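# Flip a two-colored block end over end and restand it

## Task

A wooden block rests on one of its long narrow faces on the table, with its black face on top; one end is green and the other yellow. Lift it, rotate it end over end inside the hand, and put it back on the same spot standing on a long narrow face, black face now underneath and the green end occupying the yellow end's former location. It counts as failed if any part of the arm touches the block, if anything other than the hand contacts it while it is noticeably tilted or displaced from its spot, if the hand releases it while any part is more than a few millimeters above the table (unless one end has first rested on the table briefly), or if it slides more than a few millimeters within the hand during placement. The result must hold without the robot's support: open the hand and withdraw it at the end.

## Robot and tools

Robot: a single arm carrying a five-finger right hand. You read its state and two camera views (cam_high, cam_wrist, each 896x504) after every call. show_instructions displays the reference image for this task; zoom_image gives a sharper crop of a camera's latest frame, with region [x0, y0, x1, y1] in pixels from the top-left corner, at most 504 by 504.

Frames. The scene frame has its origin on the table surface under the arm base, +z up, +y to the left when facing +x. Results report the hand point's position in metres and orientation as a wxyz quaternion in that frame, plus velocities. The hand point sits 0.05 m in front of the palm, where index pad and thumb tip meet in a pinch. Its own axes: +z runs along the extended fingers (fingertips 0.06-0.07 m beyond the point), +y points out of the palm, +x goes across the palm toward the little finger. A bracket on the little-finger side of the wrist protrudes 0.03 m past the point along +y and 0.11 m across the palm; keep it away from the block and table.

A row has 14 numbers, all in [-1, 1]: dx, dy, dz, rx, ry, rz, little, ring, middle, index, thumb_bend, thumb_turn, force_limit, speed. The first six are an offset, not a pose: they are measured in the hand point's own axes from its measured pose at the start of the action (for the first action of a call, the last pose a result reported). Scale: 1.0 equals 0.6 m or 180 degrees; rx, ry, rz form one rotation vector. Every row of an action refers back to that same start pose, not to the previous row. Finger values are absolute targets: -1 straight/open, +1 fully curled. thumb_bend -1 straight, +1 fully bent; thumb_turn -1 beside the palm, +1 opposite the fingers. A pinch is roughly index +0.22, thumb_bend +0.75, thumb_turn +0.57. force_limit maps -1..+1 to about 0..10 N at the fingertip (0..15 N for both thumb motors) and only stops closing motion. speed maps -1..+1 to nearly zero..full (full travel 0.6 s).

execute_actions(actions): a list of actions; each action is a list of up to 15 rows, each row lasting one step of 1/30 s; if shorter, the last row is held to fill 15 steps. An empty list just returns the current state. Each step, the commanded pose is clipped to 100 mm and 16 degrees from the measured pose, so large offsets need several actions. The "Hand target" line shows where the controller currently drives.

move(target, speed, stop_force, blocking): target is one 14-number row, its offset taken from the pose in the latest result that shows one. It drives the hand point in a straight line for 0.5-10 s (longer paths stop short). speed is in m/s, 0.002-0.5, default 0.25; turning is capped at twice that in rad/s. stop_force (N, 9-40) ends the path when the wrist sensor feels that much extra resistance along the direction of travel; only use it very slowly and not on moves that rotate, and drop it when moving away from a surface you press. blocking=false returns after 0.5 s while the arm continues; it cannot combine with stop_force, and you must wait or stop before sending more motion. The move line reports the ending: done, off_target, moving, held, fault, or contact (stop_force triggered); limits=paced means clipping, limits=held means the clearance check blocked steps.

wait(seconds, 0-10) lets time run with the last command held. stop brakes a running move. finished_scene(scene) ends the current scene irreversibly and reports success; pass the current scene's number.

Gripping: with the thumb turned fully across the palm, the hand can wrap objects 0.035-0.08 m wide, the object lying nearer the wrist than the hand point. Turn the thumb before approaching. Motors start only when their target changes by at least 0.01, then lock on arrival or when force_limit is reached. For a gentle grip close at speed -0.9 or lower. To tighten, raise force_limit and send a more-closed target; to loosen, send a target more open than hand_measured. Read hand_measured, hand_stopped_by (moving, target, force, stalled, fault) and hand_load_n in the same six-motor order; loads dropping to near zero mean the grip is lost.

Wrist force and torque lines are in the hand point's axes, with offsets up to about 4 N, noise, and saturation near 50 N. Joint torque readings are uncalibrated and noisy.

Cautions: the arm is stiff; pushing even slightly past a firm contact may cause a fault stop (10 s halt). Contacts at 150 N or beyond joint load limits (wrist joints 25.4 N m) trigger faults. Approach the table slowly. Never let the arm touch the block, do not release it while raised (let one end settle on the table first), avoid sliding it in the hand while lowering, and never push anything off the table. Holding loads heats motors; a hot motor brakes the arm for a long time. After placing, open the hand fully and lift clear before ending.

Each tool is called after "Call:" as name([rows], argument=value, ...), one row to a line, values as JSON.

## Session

Call:
execute_actions(actions=[])

Scene clock: 0.00 s.
end_effector_position=(-0.0062, +0.1687, +0.3823) hand_measured=(-1.000, -1.000, -1.000, -1.000, -1.000, -1.000) hand_load_n=(+0.0, +0.0, +0.0, +0.0, +0.0, +0.0) hand_stopped_by=(target, target, target, target, target, target) hand_force_limit=0.00 hand_speed=-0.80 end_effector_quat_wxyz=(-0.293, +0.848, -0.423, +0.124) end_effector_velocity=(-0.000, +0.001, +0.001) end_effector_angular_velocity=(+0.003, +0.001, -0.001)
Joint positions: [ 1.663 -1.797  1.852  1.281  2.204 -2.31 ]
Joint velocities: [ 0.     0.    -0.002 -0.001  0.     0.001]
Joint torques (N m, as the arm reports them, + toward a larger angle): no reading
Wrist force (N, on the end effector, along its own x y z axes, offset not removed): no reading
Wrist torque (N m, same axes, about the end effector's origin, offset not removed): no reading
Hand target: -0.006, +0.169, +0.382; -0.293, +0.848, -0.423, +0.124

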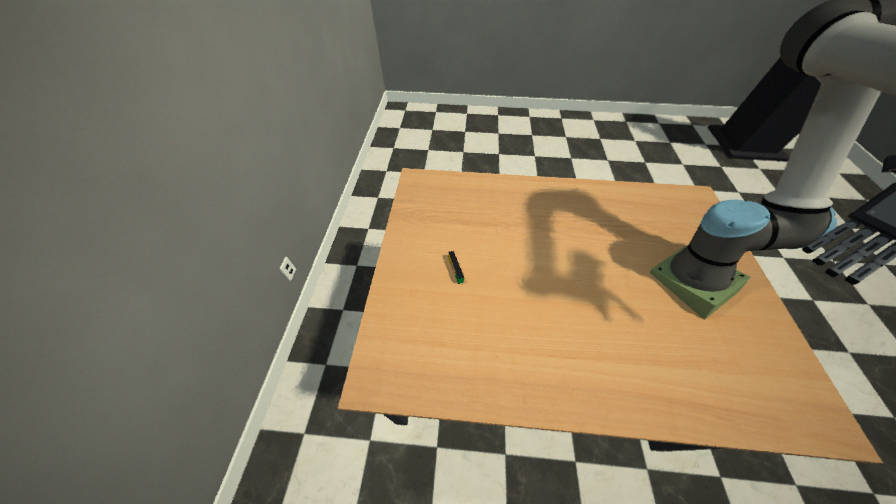

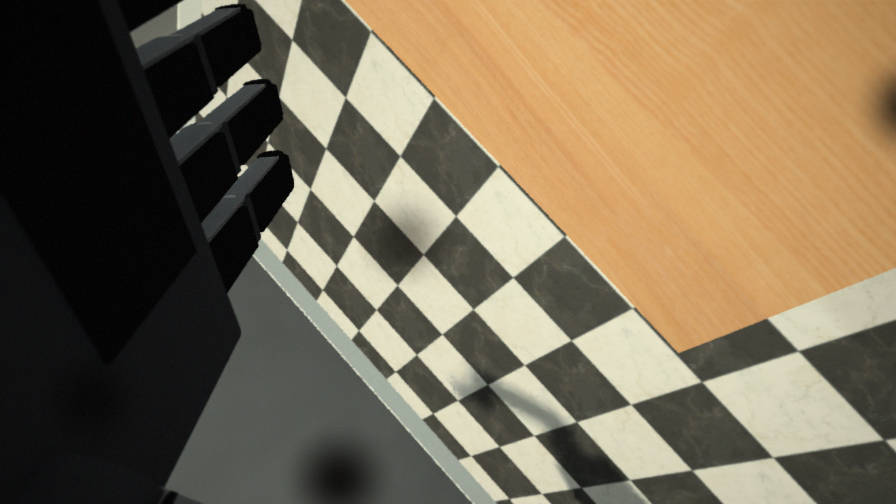

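Call:
move(target=[0.925,-0.427,0.804,0.123,0.197,-0.096,-1,-1,-1,-0.25,0.55,0.57,0,0])

Scene clock: 10.93 s.
end_effector_position=(+0.7193, +0.0397, +0.1314) hand_measured=(-1.000, -1.000, -1.000, -0.250, +0.550, +0.570) hand_load_n=(+0.0, +0.0, +0.0, +0.0, +0.0, +0.0) hand_stopped_by=(target, target, target, target, target, target) hand_force_limit=0.00 hand_speed=0.00 end_effector_quat_wxyz=(-0.284, +0.753, -0.331, +0.493) end_effector_velocity=(+0.001, +0.000, -0.001) end_effector_angular_velocity=(-0.000, +0.002, +0.001)
Joint positions: [-0.084 -1.272  1.719 -0.219  1.425 -4.037]
Joint velocities: [ 0.     0.004 -0.004  0.002  0.    -0.001]
Joint torques (N m, as the arm reports them, + toward a larger angle): [ 16.5  -29.29 -30.8   -2.48   0.63  -1.74]
Wrist force (N, on the end effector, along its own x y z axes, offset not removed): [0.6 -1.5 -3.0]
Wrist torque (N m, same axes, about the end effector's origin, offset not removed): [-0.21 0.05 0.20]
Hand target: +0.719, +0.040, +0.131; -0.284, +0.753, -0.331, +0.493
Off the commanded pose: 0.000 m, 0 deg.
move: done

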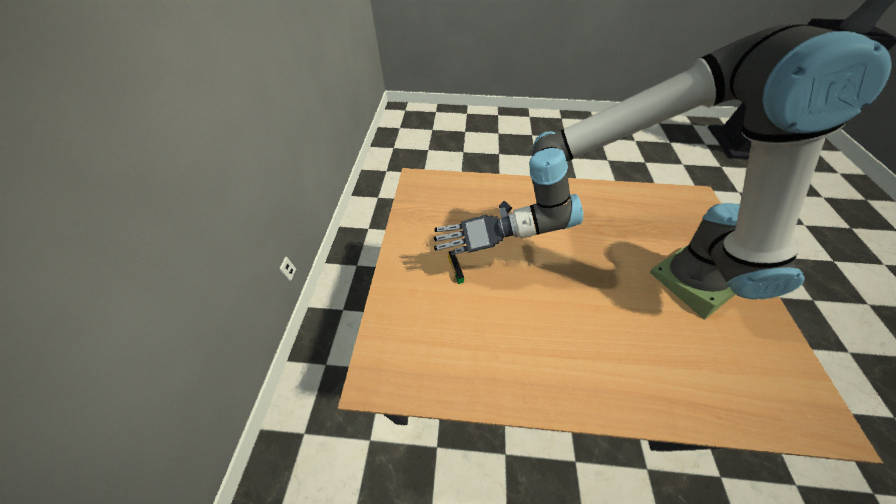

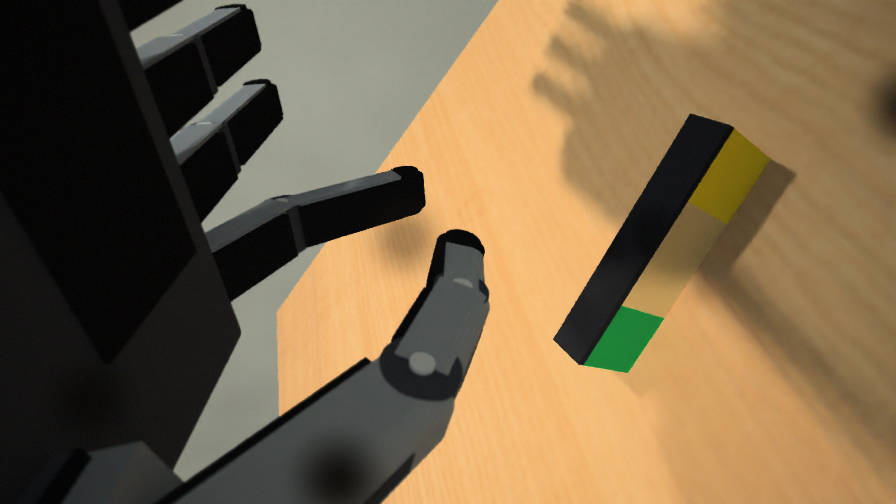

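Call:
move(target=[-0.0885,0.0657,0.0528,0,0.058,-0.126,-1,-1,-1,-0.25,0.55,0.57,0,0], speed=0.12)

Call:
zoom_image(camera="cam_high", region=[410,210,530,300])

Scene clock: 18.63 s.
end_effector_position=(+0.7244, +0.0596, +0.0613) hand_measured=(-1.000, -1.000, -1.000, -0.250, +0.550, +0.570) hand_load_n=(+0.0, +0.0, +0.0, +0.0, +0.0, +0.0) hand_stopped_by=(target, target, target, target, target, target) hand_force_limit=0.00 hand_speed=0.00 end_effector_quat_wxyz=(-0.151, +0.755, -0.201, +0.605) end_effector_velocity=(-0.000, +0.001, -0.002) end_effector_angular_velocity=(-0.009, -0.003, +0.000)
Joint positions: [ 0.022 -1.111  1.856 -0.679  1.616 -4.409]
Joint velocities: [ 0.002  0.005  0.004 -0.011  0.003 -0.009]
Joint torques (N m, as the arm reports them, + toward a larger angle): [ 15.63 -32.51   3.05  -3.05   1.25  -1.6 ]
Wrist force (N, on the end effector, along its own x y z axes, offset not removed): [-0.3 0.0 -2.9]
Wrist torque (N m, same axes, about the end effector's origin, offset not removed): [0.16 0.28 0.23]
Hand target: +0.724, +0.060, +0.061; -0.151, +0.755, -0.201, +0.606
Off the commanded pose: 0.000 m, 0 deg.
move: done

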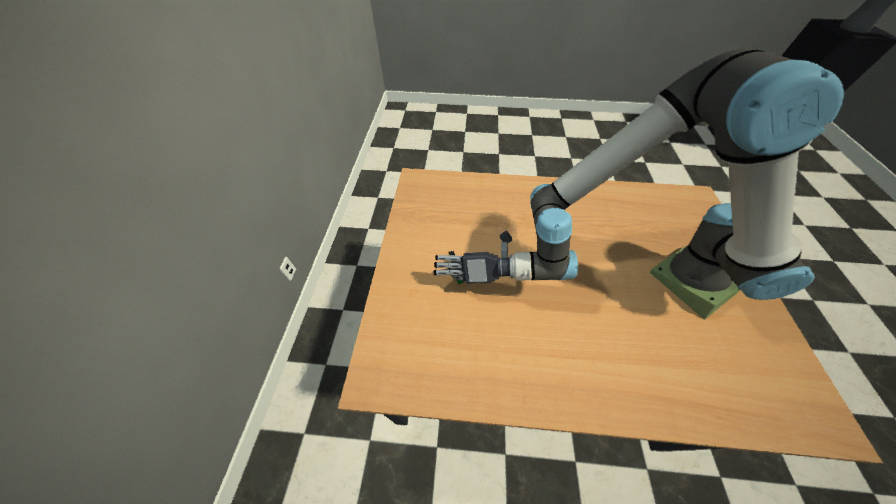

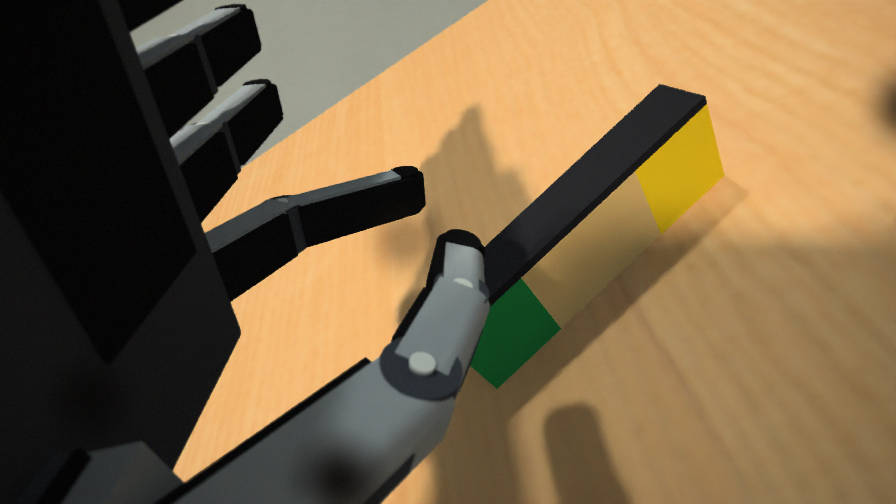

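Region (410, 210, 530, 300) of cam_high's 896x504 image, scaled by 4.200, with more detail than that image has; it fills the top 378 rows of this view, and the rest is white.

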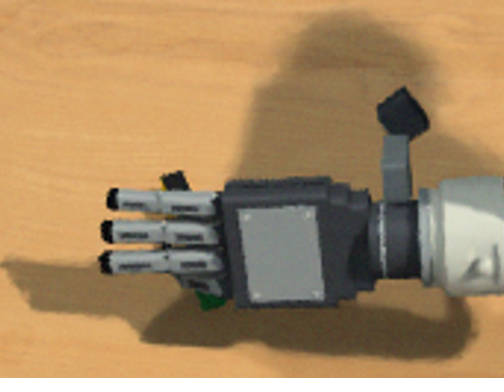

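Call:
move(target=[-0.027,0.022,0.0105,0,0,0,-1,-1,-1,-0.3,0.45,0.57,0,0], speed=0.03)

Scene clock: 22.73 s.
end_effector_position=(+0.7259, +0.0559, +0.0400) hand_measured=(-1.000, -1.000, -1.000, -0.300, +0.450, +0.570) hand_load_n=(+0.0, +0.0, +0.0, +0.0, +0.0, +0.0) hand_stopped_by=(target, target, target, target, target, target) hand_force_limit=0.00 hand_speed=0.00 end_effector_quat_wxyz=(-0.151, +0.755, -0.201, +0.605) end_effector_velocity=(+0.000, -0.000, -0.001) end_effector_angular_velocity=(-0.001, +0.001, +0.000)
Joint positions: [ 0.006 -1.073  1.862 -0.722  1.599 -4.41 ]
Joint velocities: [-0.001  0.003 -0.    -0.002 -0.001 -0.001]
Joint torques (N m, as the arm reports them, + toward a larger angle): [  3.47 -32.9    0.89  -3.28  -1.79  -1.57]
Wrist force (N, on the end effector, along its own x y z axes, offset not removed): [-1.9 -0.2 -4.5]
Wrist torque (N m, same axes, about the end effector's origin, offset not removed): [0.17 0.47 0.07]
Hand target: +0.726, +0.056, +0.040; -0.151, +0.755, -0.201, +0.605
Off the commanded pose: 0.000 m, 0 deg.
move: done

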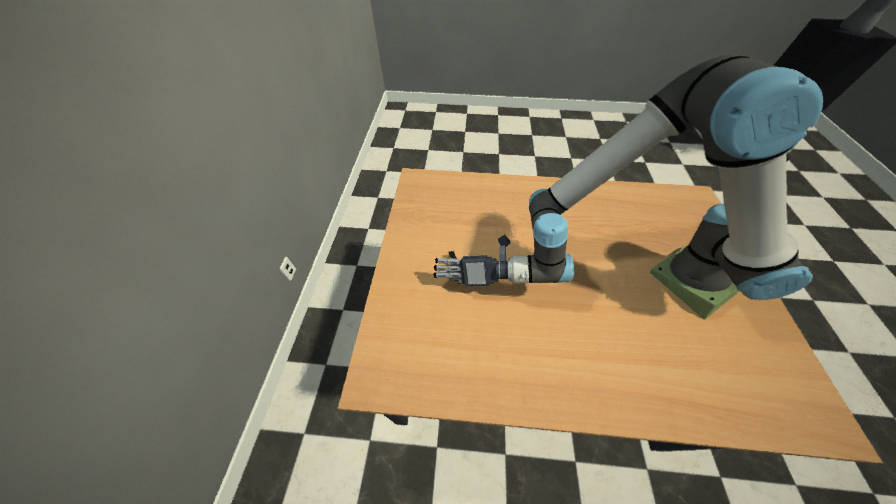

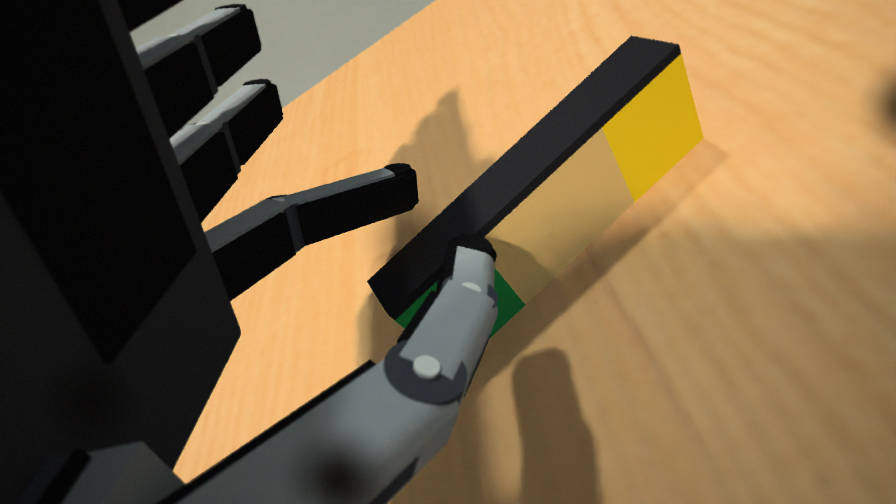

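Call:
move(target=[-0.0337,0.008,0.0038,0,0,0,-1,-1,-1,-0.3,0.45,0.57,0,0], speed=0.02)

Scene clock: 26.03 s.
end_effector_position=(+0.7237, +0.0614, +0.0201) hand_measured=(-1.000, -1.000, -1.000, -0.300, +0.450, +0.570) hand_load_n=(+0.0, +0.0, +0.0, +0.0, +0.0, +0.0) hand_stopped_by=(target, target, target, target, target, target) hand_force_limit=0.00 hand_speed=0.00 end_effector_quat_wxyz=(-0.151, +0.755, -0.201, +0.605) end_effector_velocity=(-0.000, +0.000, -0.001) end_effector_angular_velocity=(-0.001, +0.000, +0.000)
Joint positions: [ 0.008 -1.034  1.869 -0.768  1.602 -4.41 ]
Joint velocities: [ 0.     0.003  0.001 -0.003  0.    -0.001]
Joint torques (N m, as the arm reports them, + toward a larger angle): [ 16.18 -32.03   2.23  -3.36   1.     1.73]
Wrist force (N, on the end effector, along its own x y z axes, offset not removed): [1.8 3.3 -1.4]
Wrist torque (N m, same axes, about the end effector's origin, offset not removed): [0.54 -0.16 0.30]
Hand target: +0.724, +0.061, +0.020; -0.151, +0.755, -0.201, +0.605
Off the commanded pose: 0.000 m, 0 deg.
move: done

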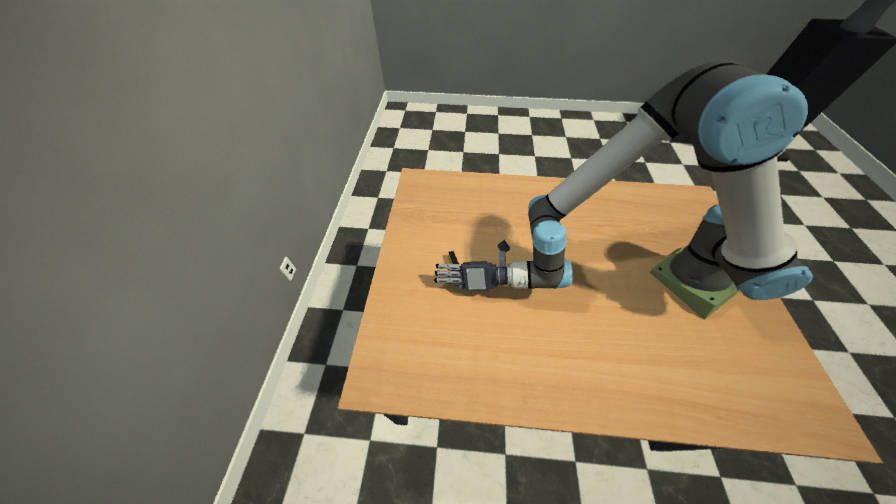

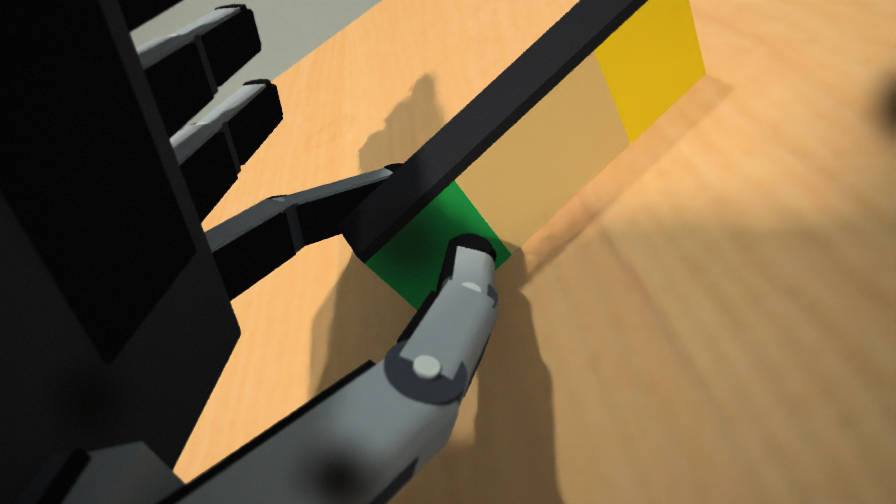

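Good. Close thumb gently, then index.

Call:
move(target=[0,0,0,0,0,0,-1,-1,-1,-0.3,0.7,0.57,-0.8,-0.85])

Call:
move(target=[0,0,0,0,0,0,-1,-1,-1,0.35,0.7,0.57,1,-0.9])

Scene clock: 29.70 s.
end_effector_position=(+0.7237, +0.0615, +0.0201) hand_measured=(-1.000, -1.000, -1.000, -0.300, +0.700, +0.570) hand_load_n=(+0.0, +0.0, +0.0, +0.0, +0.0, +0.0) hand_stopped_by=(target, target, target, target, target, target) hand_force_limit=-0.80 hand_speed=-0.85 end_effector_quat_wxyz=(-0.151, +0.755, -0.201, +0.605) end_effector_velocity=(+0.001, -0.000, +0.000) end_effector_angular_velocity=(-0.000, +0.001, +0.000)
Joint positions: [ 0.008 -1.034  1.869 -0.768  1.602 -4.41 ]
Joint velocities: [-0.     0.    -0.002  0.002 -0.    -0.   ]
Joint torques (N m, as the arm reports them, + toward a larger angle): [  9.57 -52.05 -20.11   1.32  -1.53   1.59]
Wrist force (N, on the end effector, along its own x y z axes, offset not removed): [-2.0 -1.6 3.0]
Wrist torque (N m, same axes, about the end effector's origin, offset not removed): [-0.44 0.19 0.06]
Hand target: +0.724, +0.061, +0.020; -0.151, +0.755, -0.201, +0.605
Off the commanded pose: 0.000 m, 0 deg.
move: done

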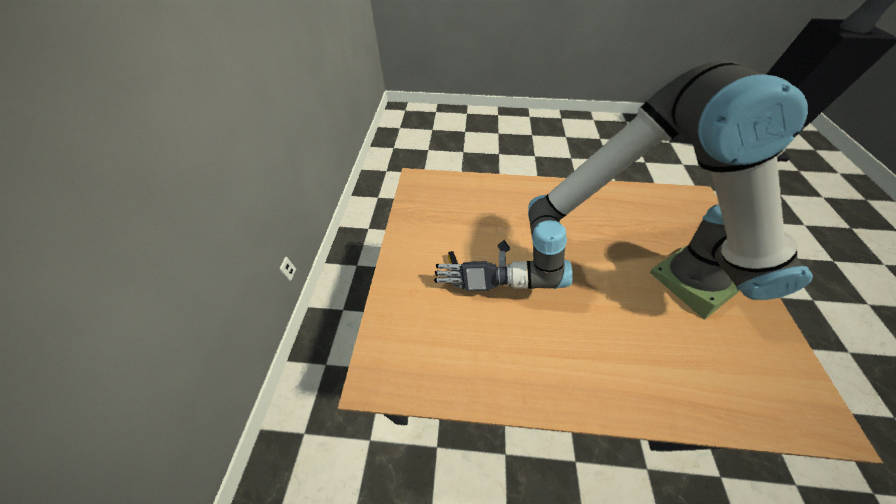

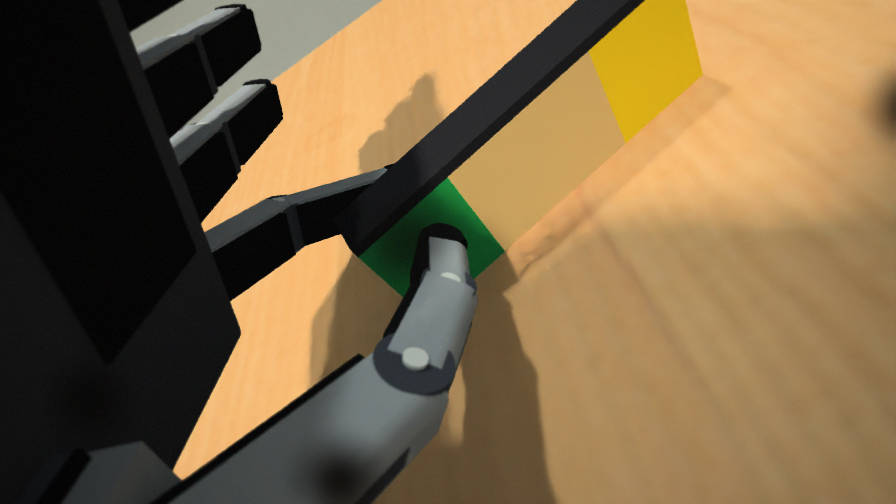

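Scene clock: 31.53 s.
end_effector_position=(+0.7237, +0.0615, +0.0201) hand_measured=(-1.000, -1.000, -1.000, -0.042, +0.700, +0.570) hand_load_n=(+0.0, +0.0, +0.0, +9.5, +1.0, +0.0) hand_stopped_by=(target, target, target, force, target, target) hand_force_limit=1.00 hand_speed=-0.90 end_effector_quat_wxyz=(-0.151, +0.755, -0.201, +0.605) end_effector_velocity=(+0.000, -0.000, +0.000) end_effector_angular_velocity=(-0.001, -0.001, +0.000)
Joint positions: [ 0.008 -1.034  1.869 -0.768  1.602 -4.41 ]
Joint velocities: [-0.    -0.    -0.001  0.    -0.    -0.001]
Joint torques (N m, as the arm reports them, + toward a larger angle): [  9.43 -51.42 -19.14   1.48  -1.48   1.59]
Wrist force (N, on the end effector, along its own x y z axes, offset not removed): [1.4 -1.3 -0.6]
Wrist torque (N m, same axes, about the end effector's origin, offset not removed): [-0.34 0.02 0.20]
Hand target: +0.724, +0.061, +0.020; -0.151, +0.755, -0.201, +0.605
Off the commanded pose: 0.000 m, 0 deg.
move: done

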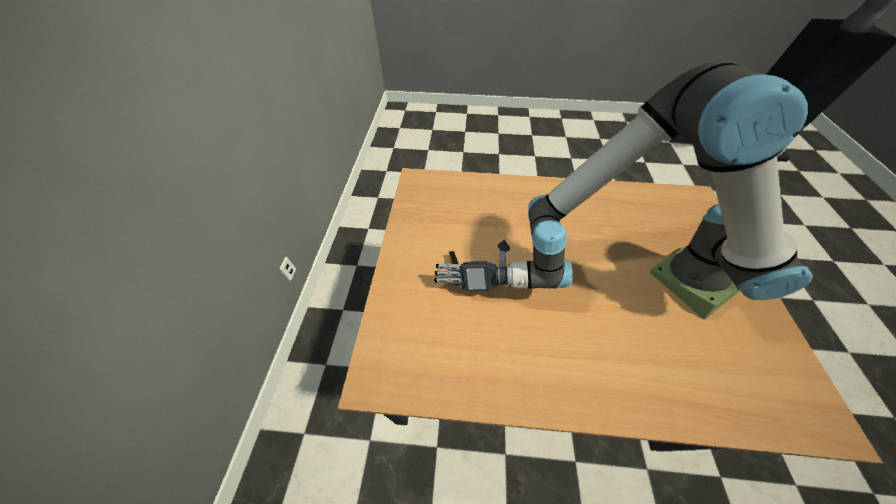

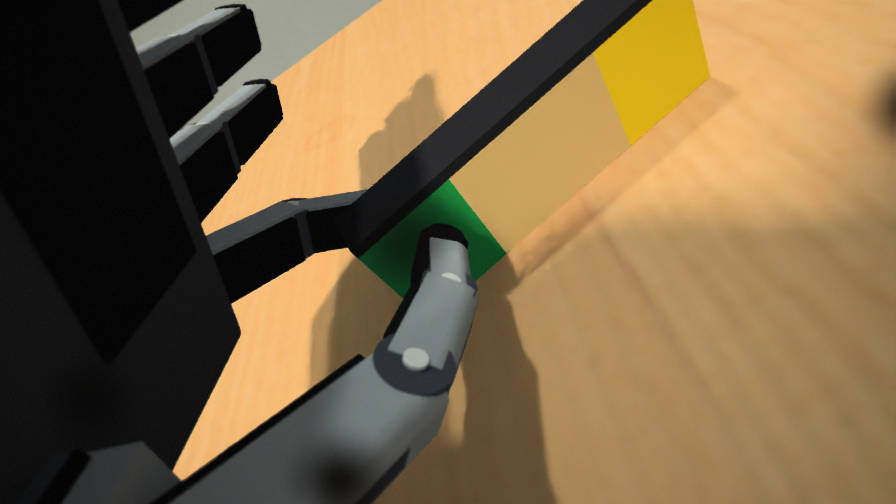

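Call:
move(target=[0,0,0,0,0,0,-1,-1,-1,0.35,0.78,0.57,-0.4,-0.92])

Call:
move(target=[0.0071,-0.0039,-0.0018,0,0,0,-1,-1,-1,0.35,0.78,0.57,-0.4,-0.92], speed=0.01)

Scene clock: 34.87 s.
end_effector_position=(+0.7237, +0.0615, +0.0201) hand_measured=(-1.000, -1.000, -1.000, -0.042, +0.778, +0.570) hand_load_n=(+0.0, +0.0, +0.0, +11.0, +2.0, +0.0) hand_stopped_by=(target, target, target, force, target, target) hand_force_limit=-0.40 hand_speed=-0.92 end_effector_quat_wxyz=(-0.151, +0.755, -0.201, +0.605) end_effector_velocity=(-0.001, -0.000, -0.001) end_effector_angular_velocity=(-0.000, +0.003, -0.000)
Joint positions: [ 0.008 -1.034  1.869 -0.768  1.602 -4.41 ]
Joint velocities: [-0.001  0.     0.     0.002  0.001  0.   ]
Joint torques (N m, as the arm reports them, + toward a larger angle): [  7.59 -45.66 -19.03   1.2   -1.24   1.8 ]
Wrist force (N, on the end effector, along its own x y z axes, offset not removed): [-1.5 2.8 -1.2]
Wrist torque (N m, same axes, about the end effector's origin, offset not removed): [0.38 0.27 0.25]
Hand target: +0.724, +0.061, +0.020; -0.151, +0.755, -0.201, +0.605
Off the commanded pose: 0.000 m, 0 deg.
move: done

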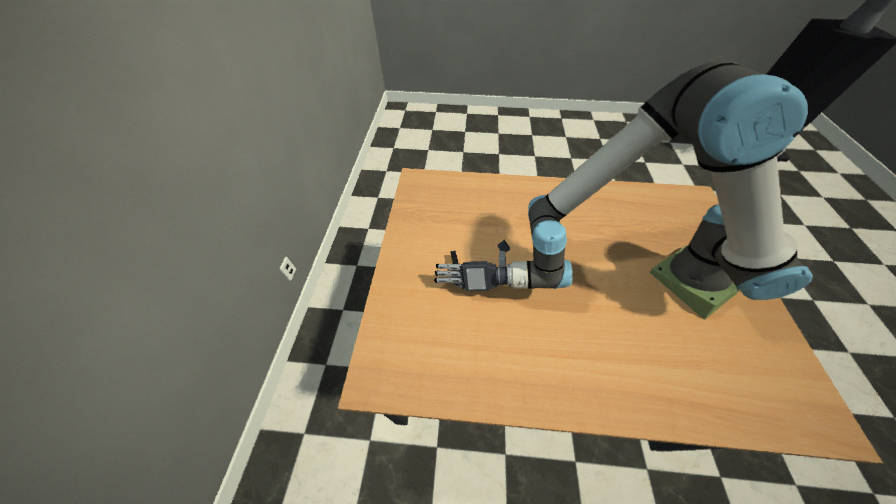

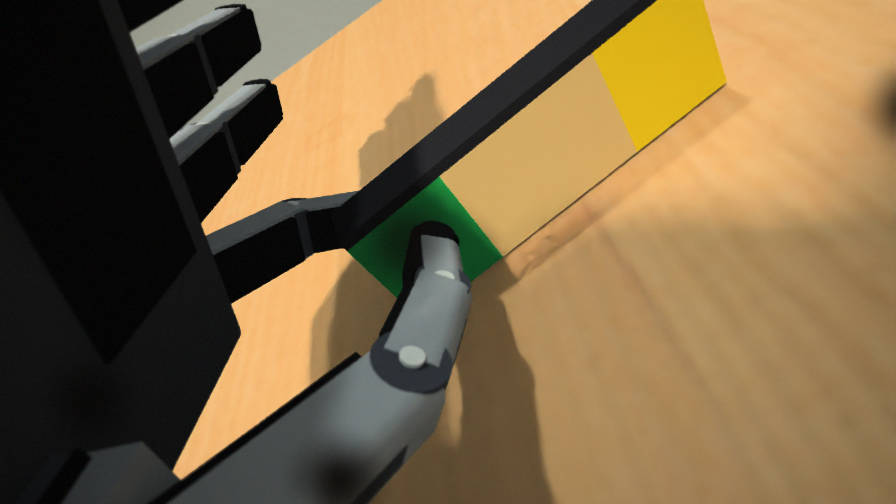

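Scene clock: 35.60 s.
end_effector_position=(+0.7237, +0.0614, +0.0249) hand_measured=(-1.000, -1.000, -1.000, -0.042, +0.778, +0.570) hand_load_n=(+0.0, +0.0, +0.0, +11.0, +1.5, +0.0) hand_stopped_by=(target, target, target, force, target, target) hand_force_limit=-0.40 hand_speed=-0.92 end_effector_quat_wxyz=(-0.151, +0.755, -0.201, +0.605) end_effector_velocity=(+0.000, -0.001, +0.002) end_effector_angular_velocity=(+0.001, -0.000, -0.002)
Joint positions: [ 0.01  -1.043  1.868 -0.758  1.604 -4.41 ]
Joint velocities: [-0.    -0.003 -0.001  0.003  0.001  0.002]
Joint torques (N m, as the arm reports them, + toward a larger angle): [ 15.16 -51.13 -25.19   0.74   1.01   1.78]
Wrist force (N, on the end effector, along its own x y z axes, offset not removed): [3.2 2.5 -3.4]
Wrist torque (N m, same axes, about the end effector's origin, offset not removed): [0.46 -0.28 0.59]
Hand target: +0.724, +0.061, +0.025; -0.151, +0.755, -0.201, +0.605
Off the commanded pose: 0.000 m, 0 deg.
move: done

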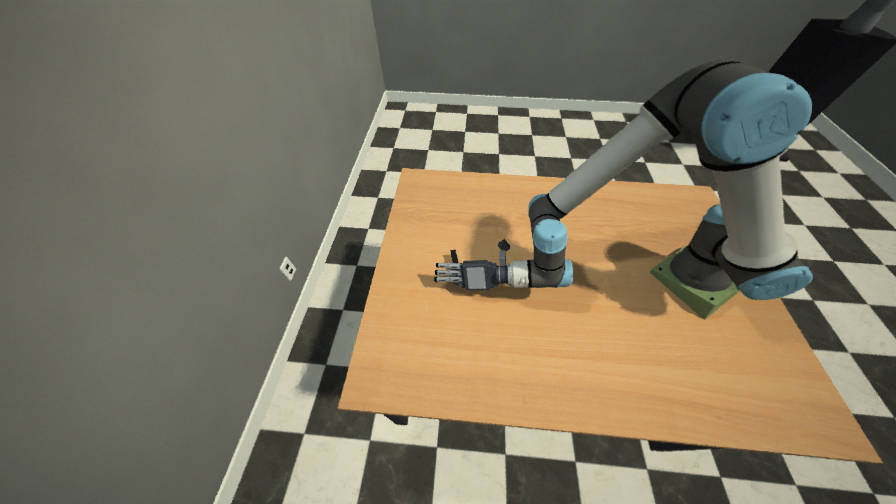

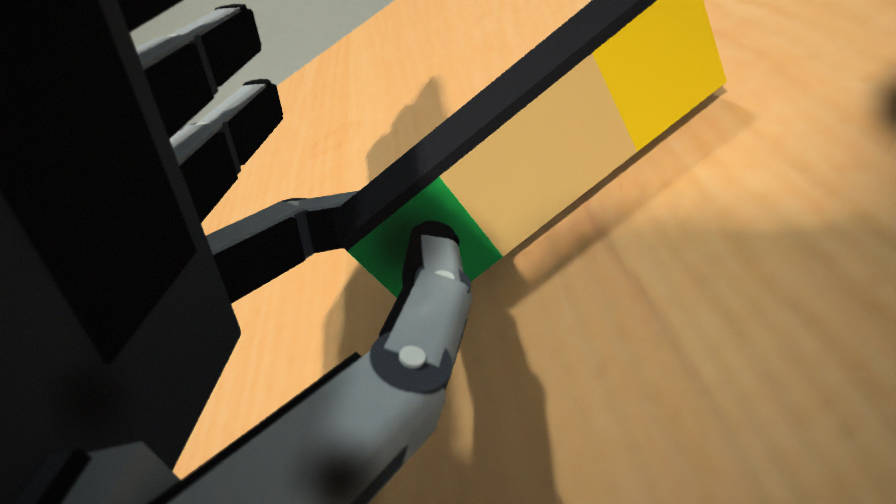

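Call:
move(target=[0.284,-0.157,-0.074,0,0.058,-0.126,-1,-1,-1,0.35,0.78,0.57,-0.4,-0.92], speed=0.1)

Call:
move(target=[0,0,0,0,0,0,-1,-1,-1,0.35,0.72,0.57,-0.4,-0.95])

Scene clock: 40.57 s.
end_effector_position=(+0.7237, +0.0617, +0.2244) hand_measured=(-1.000, -1.000, -1.000, -0.042, +0.778, +0.570) hand_load_n=(+0.0, +0.0, +0.0, +11.0, +1.5, +0.0) hand_stopped_by=(target, target, target, force, target, target) hand_force_limit=-0.40 hand_speed=-0.92 end_effector_quat_wxyz=(-0.011, +0.722, -0.062, +0.689) end_effector_velocity=(+0.000, -0.000, +0.002) end_effector_angular_velocity=(-0.002, -0.002, -0.000)
Joint positions: [ 0.143 -1.295  1.843 -0.664  1.753 -4.829]
Joint velocities: [ 0.    -0.001 -0.    -0.001  0.    -0.003]
Joint torques (N m, as the arm reports them, + toward a larger angle): [ 17.05 -46.36 -30.07   0.79   0.77  -1.75]
Wrist force (N, on the end effector, along its own x y z axes, offset not removed): [-1.8 3.3 -6.2]
Wrist torque (N m, same axes, about the end effector's origin, offset not removed): [0.93 0.57 0.07]
Hand target: +0.724, +0.062, +0.225; -0.010, +0.722, -0.062, +0.689
Off the commanded pose: 0.000 m, 0 deg.
move: done

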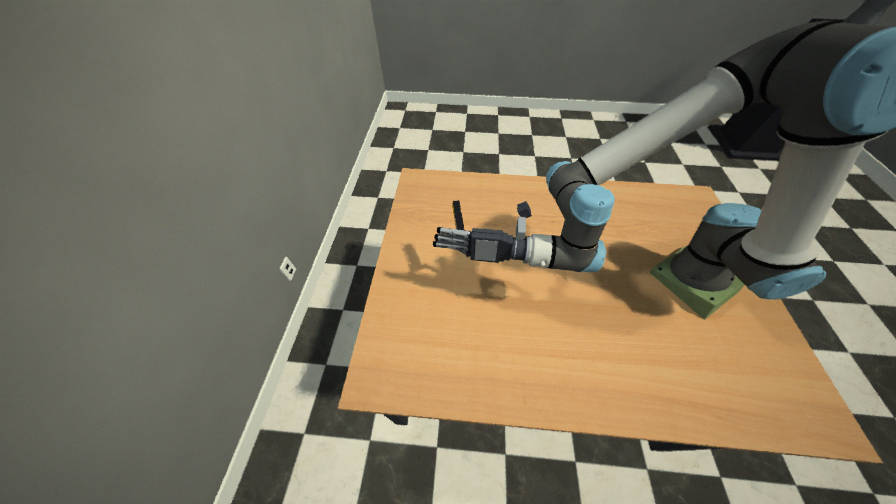

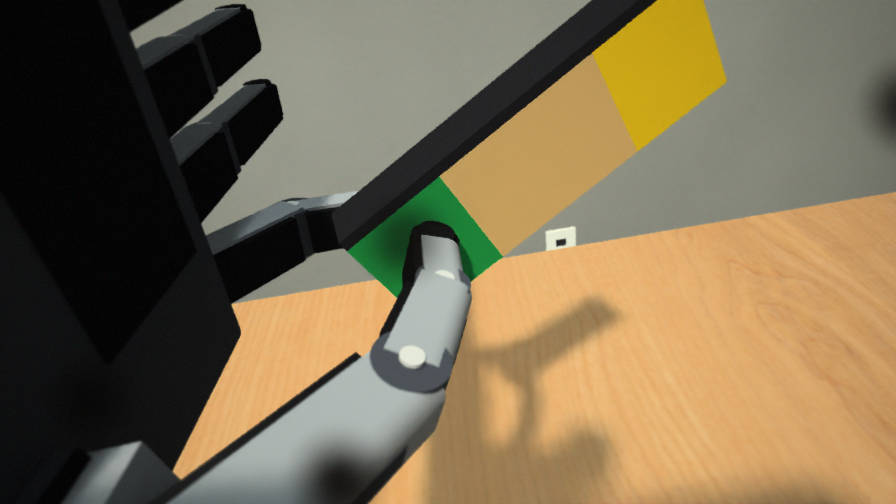

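Scene clock: 41.87 s.
end_effector_position=(+0.7237, +0.0618, +0.2244) hand_measured=(-1.000, -1.000, -1.000, -0.042, +0.720, +0.570) hand_load_n=(+0.0, +0.0, +0.0, +6.0, +1.5, -0.5) hand_stopped_by=(target, target, target, force, moving, target) hand_force_limit=-0.40 hand_speed=-0.95 end_effector_quat_wxyz=(-0.011, +0.722, -0.062, +0.689) end_effector_velocity=(-0.001, -0.000, -0.001) end_effector_angular_velocity=(+0.001, +0.002, -0.000)
Joint positions: [ 0.143 -1.295  1.843 -0.664  1.753 -4.829]
Joint velocities: [-0.     0.     0.001  0.     0.001  0.001]
Joint torques (N m, as the arm reports them, + toward a larger angle): [  8.58 -26.12 -20.22  -0.98  -1.16   1.65]
Wrist force (N, on the end effector, along its own x y z axes, offset not removed): [-1.5 0.2 -1.9]
Wrist torque (N m, same axes, about the end effector's origin, offset not removed): [0.15 0.33 0.22]
Hand target: +0.724, +0.062, +0.224; -0.011, +0.722, -0.062, +0.689
Off the commanded pose: 0.000 m, 0 deg.
move: done

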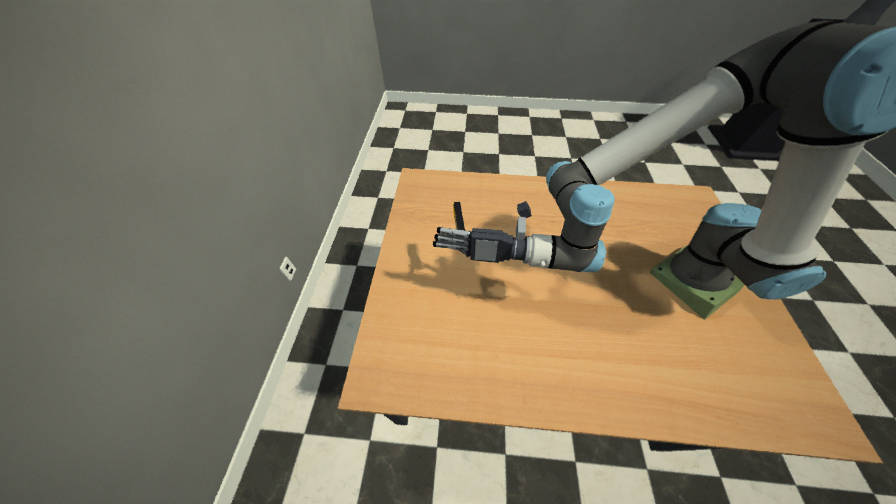

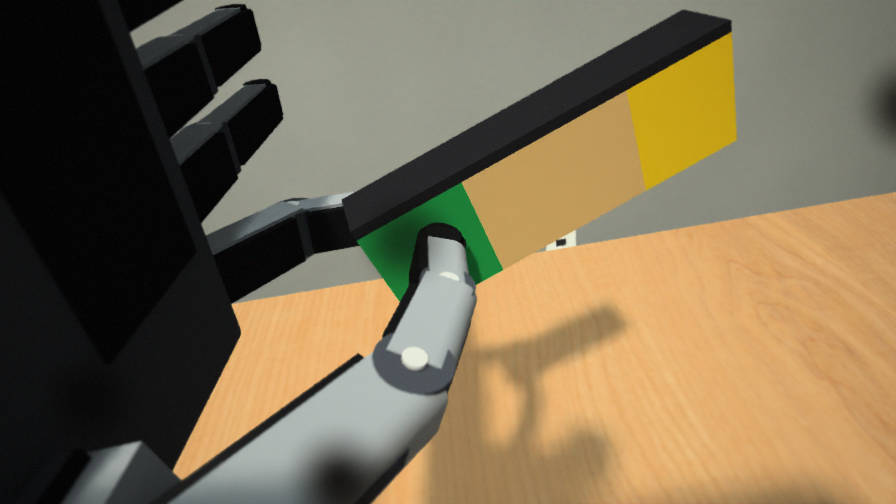

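Drooping already. Loosen a bit more.

Call:
move(target=[0,0,0,0,0,0,-1,-1,-1,0.35,0.708,0.57,-0.4,-0.97])

Call:
move(target=[0,0,0,0,0,0,-1,-1,-1,0.35,0.697,0.57,-0.4,-0.97])

Scene clock: 44.37 s.
end_effector_position=(+0.7237, +0.0617, +0.2244) hand_measured=(-1.000, -1.000, -1.000, -0.042, +0.706, +0.570) hand_load_n=(+0.0, +0.0, +0.0, +5.5, +1.5, -0.5) hand_stopped_by=(target, target, target, force, target, target) hand_force_limit=-0.40 hand_speed=-0.97 end_effector_quat_wxyz=(-0.011, +0.722, -0.062, +0.689) end_effector_velocity=(+0.000, -0.001, +0.000) end_effector_angular_velocity=(-0.000, +0.000, -0.001)
Joint positions: [ 0.143 -1.295  1.843 -0.664  1.753 -4.829]
Joint velocities: [-0.001  0.    -0.001  0.001  0.001 -0.   ]
Joint torques (N m, as the arm reports them, + toward a larger angle): [  3.96 -29.94  -6.56  -2.86  -1.28   1.69]
Wrist force (N, on the end effector, along its own x y z axes, offset not removed): [-0.3 -1.4 0.6]
Wrist torque (N m, same axes, about the end effector's origin, offset not removed): [-0.42 0.03 0.08]
Hand target: +0.724, +0.062, +0.224; -0.011, +0.722, -0.062, +0.689
Off the commanded pose: 0.000 m, 0 deg.
move: done

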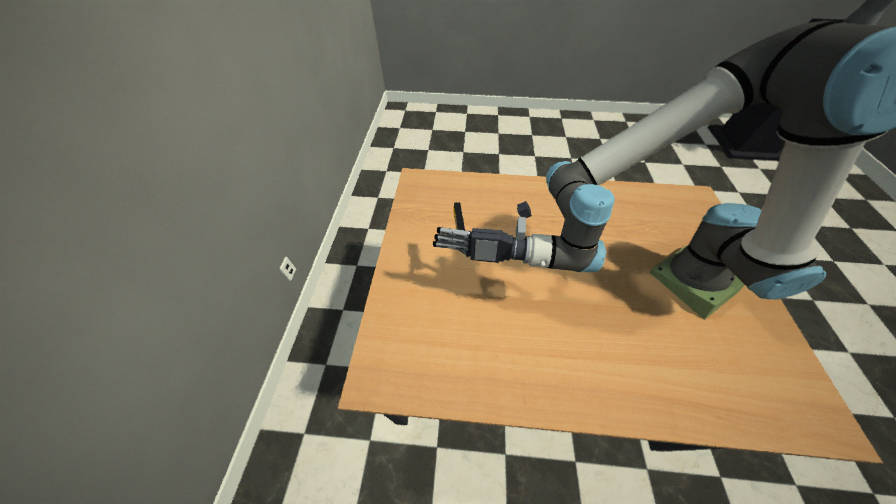

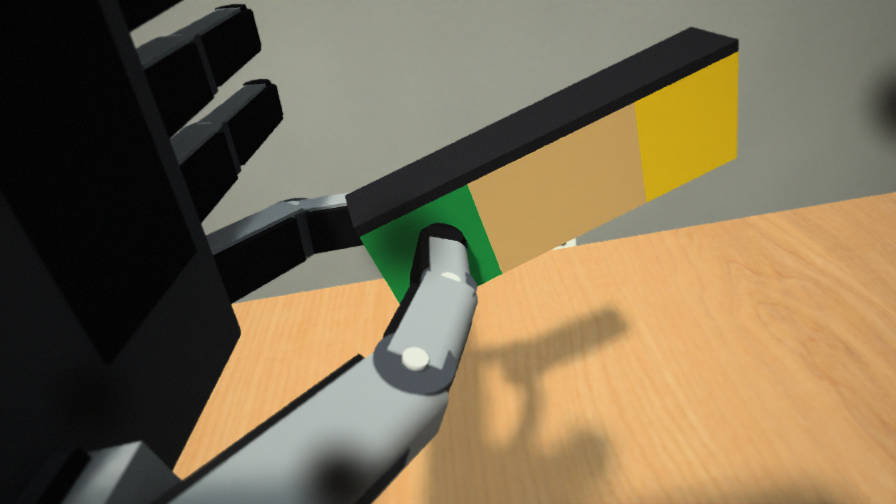

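Scene clock: 44.87 s.
end_effector_position=(+0.7237, +0.0617, +0.2244) hand_measured=(-1.000, -1.000, -1.000, -0.042, +0.694, +0.570) hand_load_n=(+0.0, +0.0, +0.0, +4.0, +2.0, -0.5) hand_stopped_by=(target, target, target, force, moving, target) hand_force_limit=-0.40 hand_speed=-0.97 end_effector_quat_wxyz=(-0.011, +0.722, -0.062, +0.689) end_effector_velocity=(+0.000, -0.000, +0.001) end_effector_angular_velocity=(+0.000, -0.002, -0.001)
Joint positions: [ 0.143 -1.295  1.843 -0.664  1.753 -4.829]
Joint velocities: [ 0.    -0.    -0.    -0.002  0.    -0.   ]
Joint torques (N m, as the arm reports them, + toward a larger angle): [  5.62 -27.61  -5.74  -3.1   -1.14   1.8 ]
Wrist force (N, on the end effector, along its own x y z axes, offset not removed): [0.6 1.3 -0.7]
Wrist torque (N m, same axes, about the end effector's origin, offset not removed): [0.17 0.03 0.31]
Hand target: +0.724, +0.062, +0.224; -0.011, +0.722, -0.062, +0.689
Off the commanded pose: 0.000 m, 0 deg.
move: done

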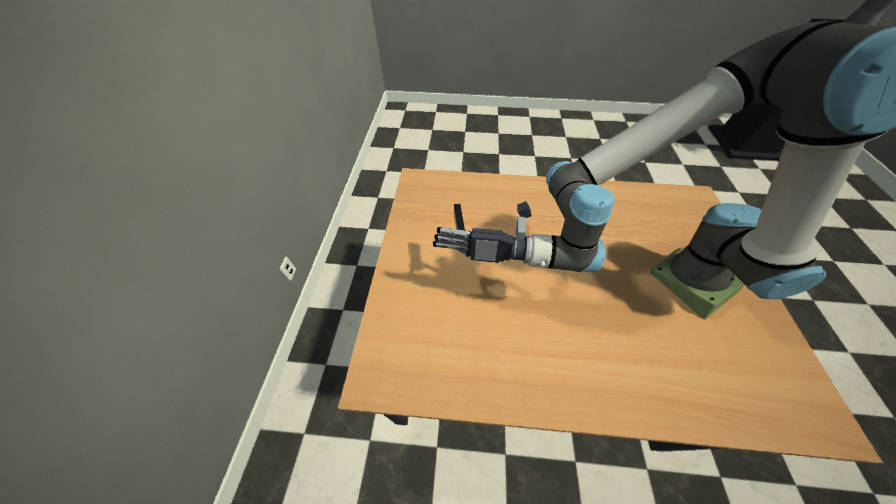

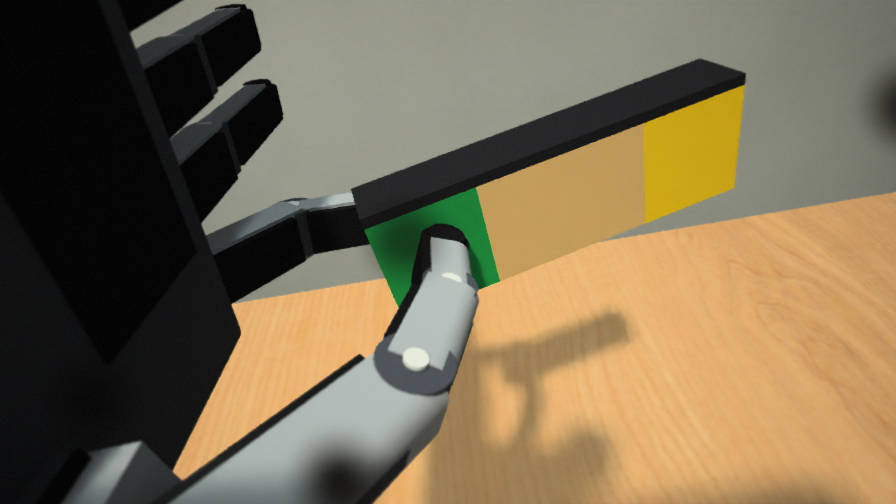

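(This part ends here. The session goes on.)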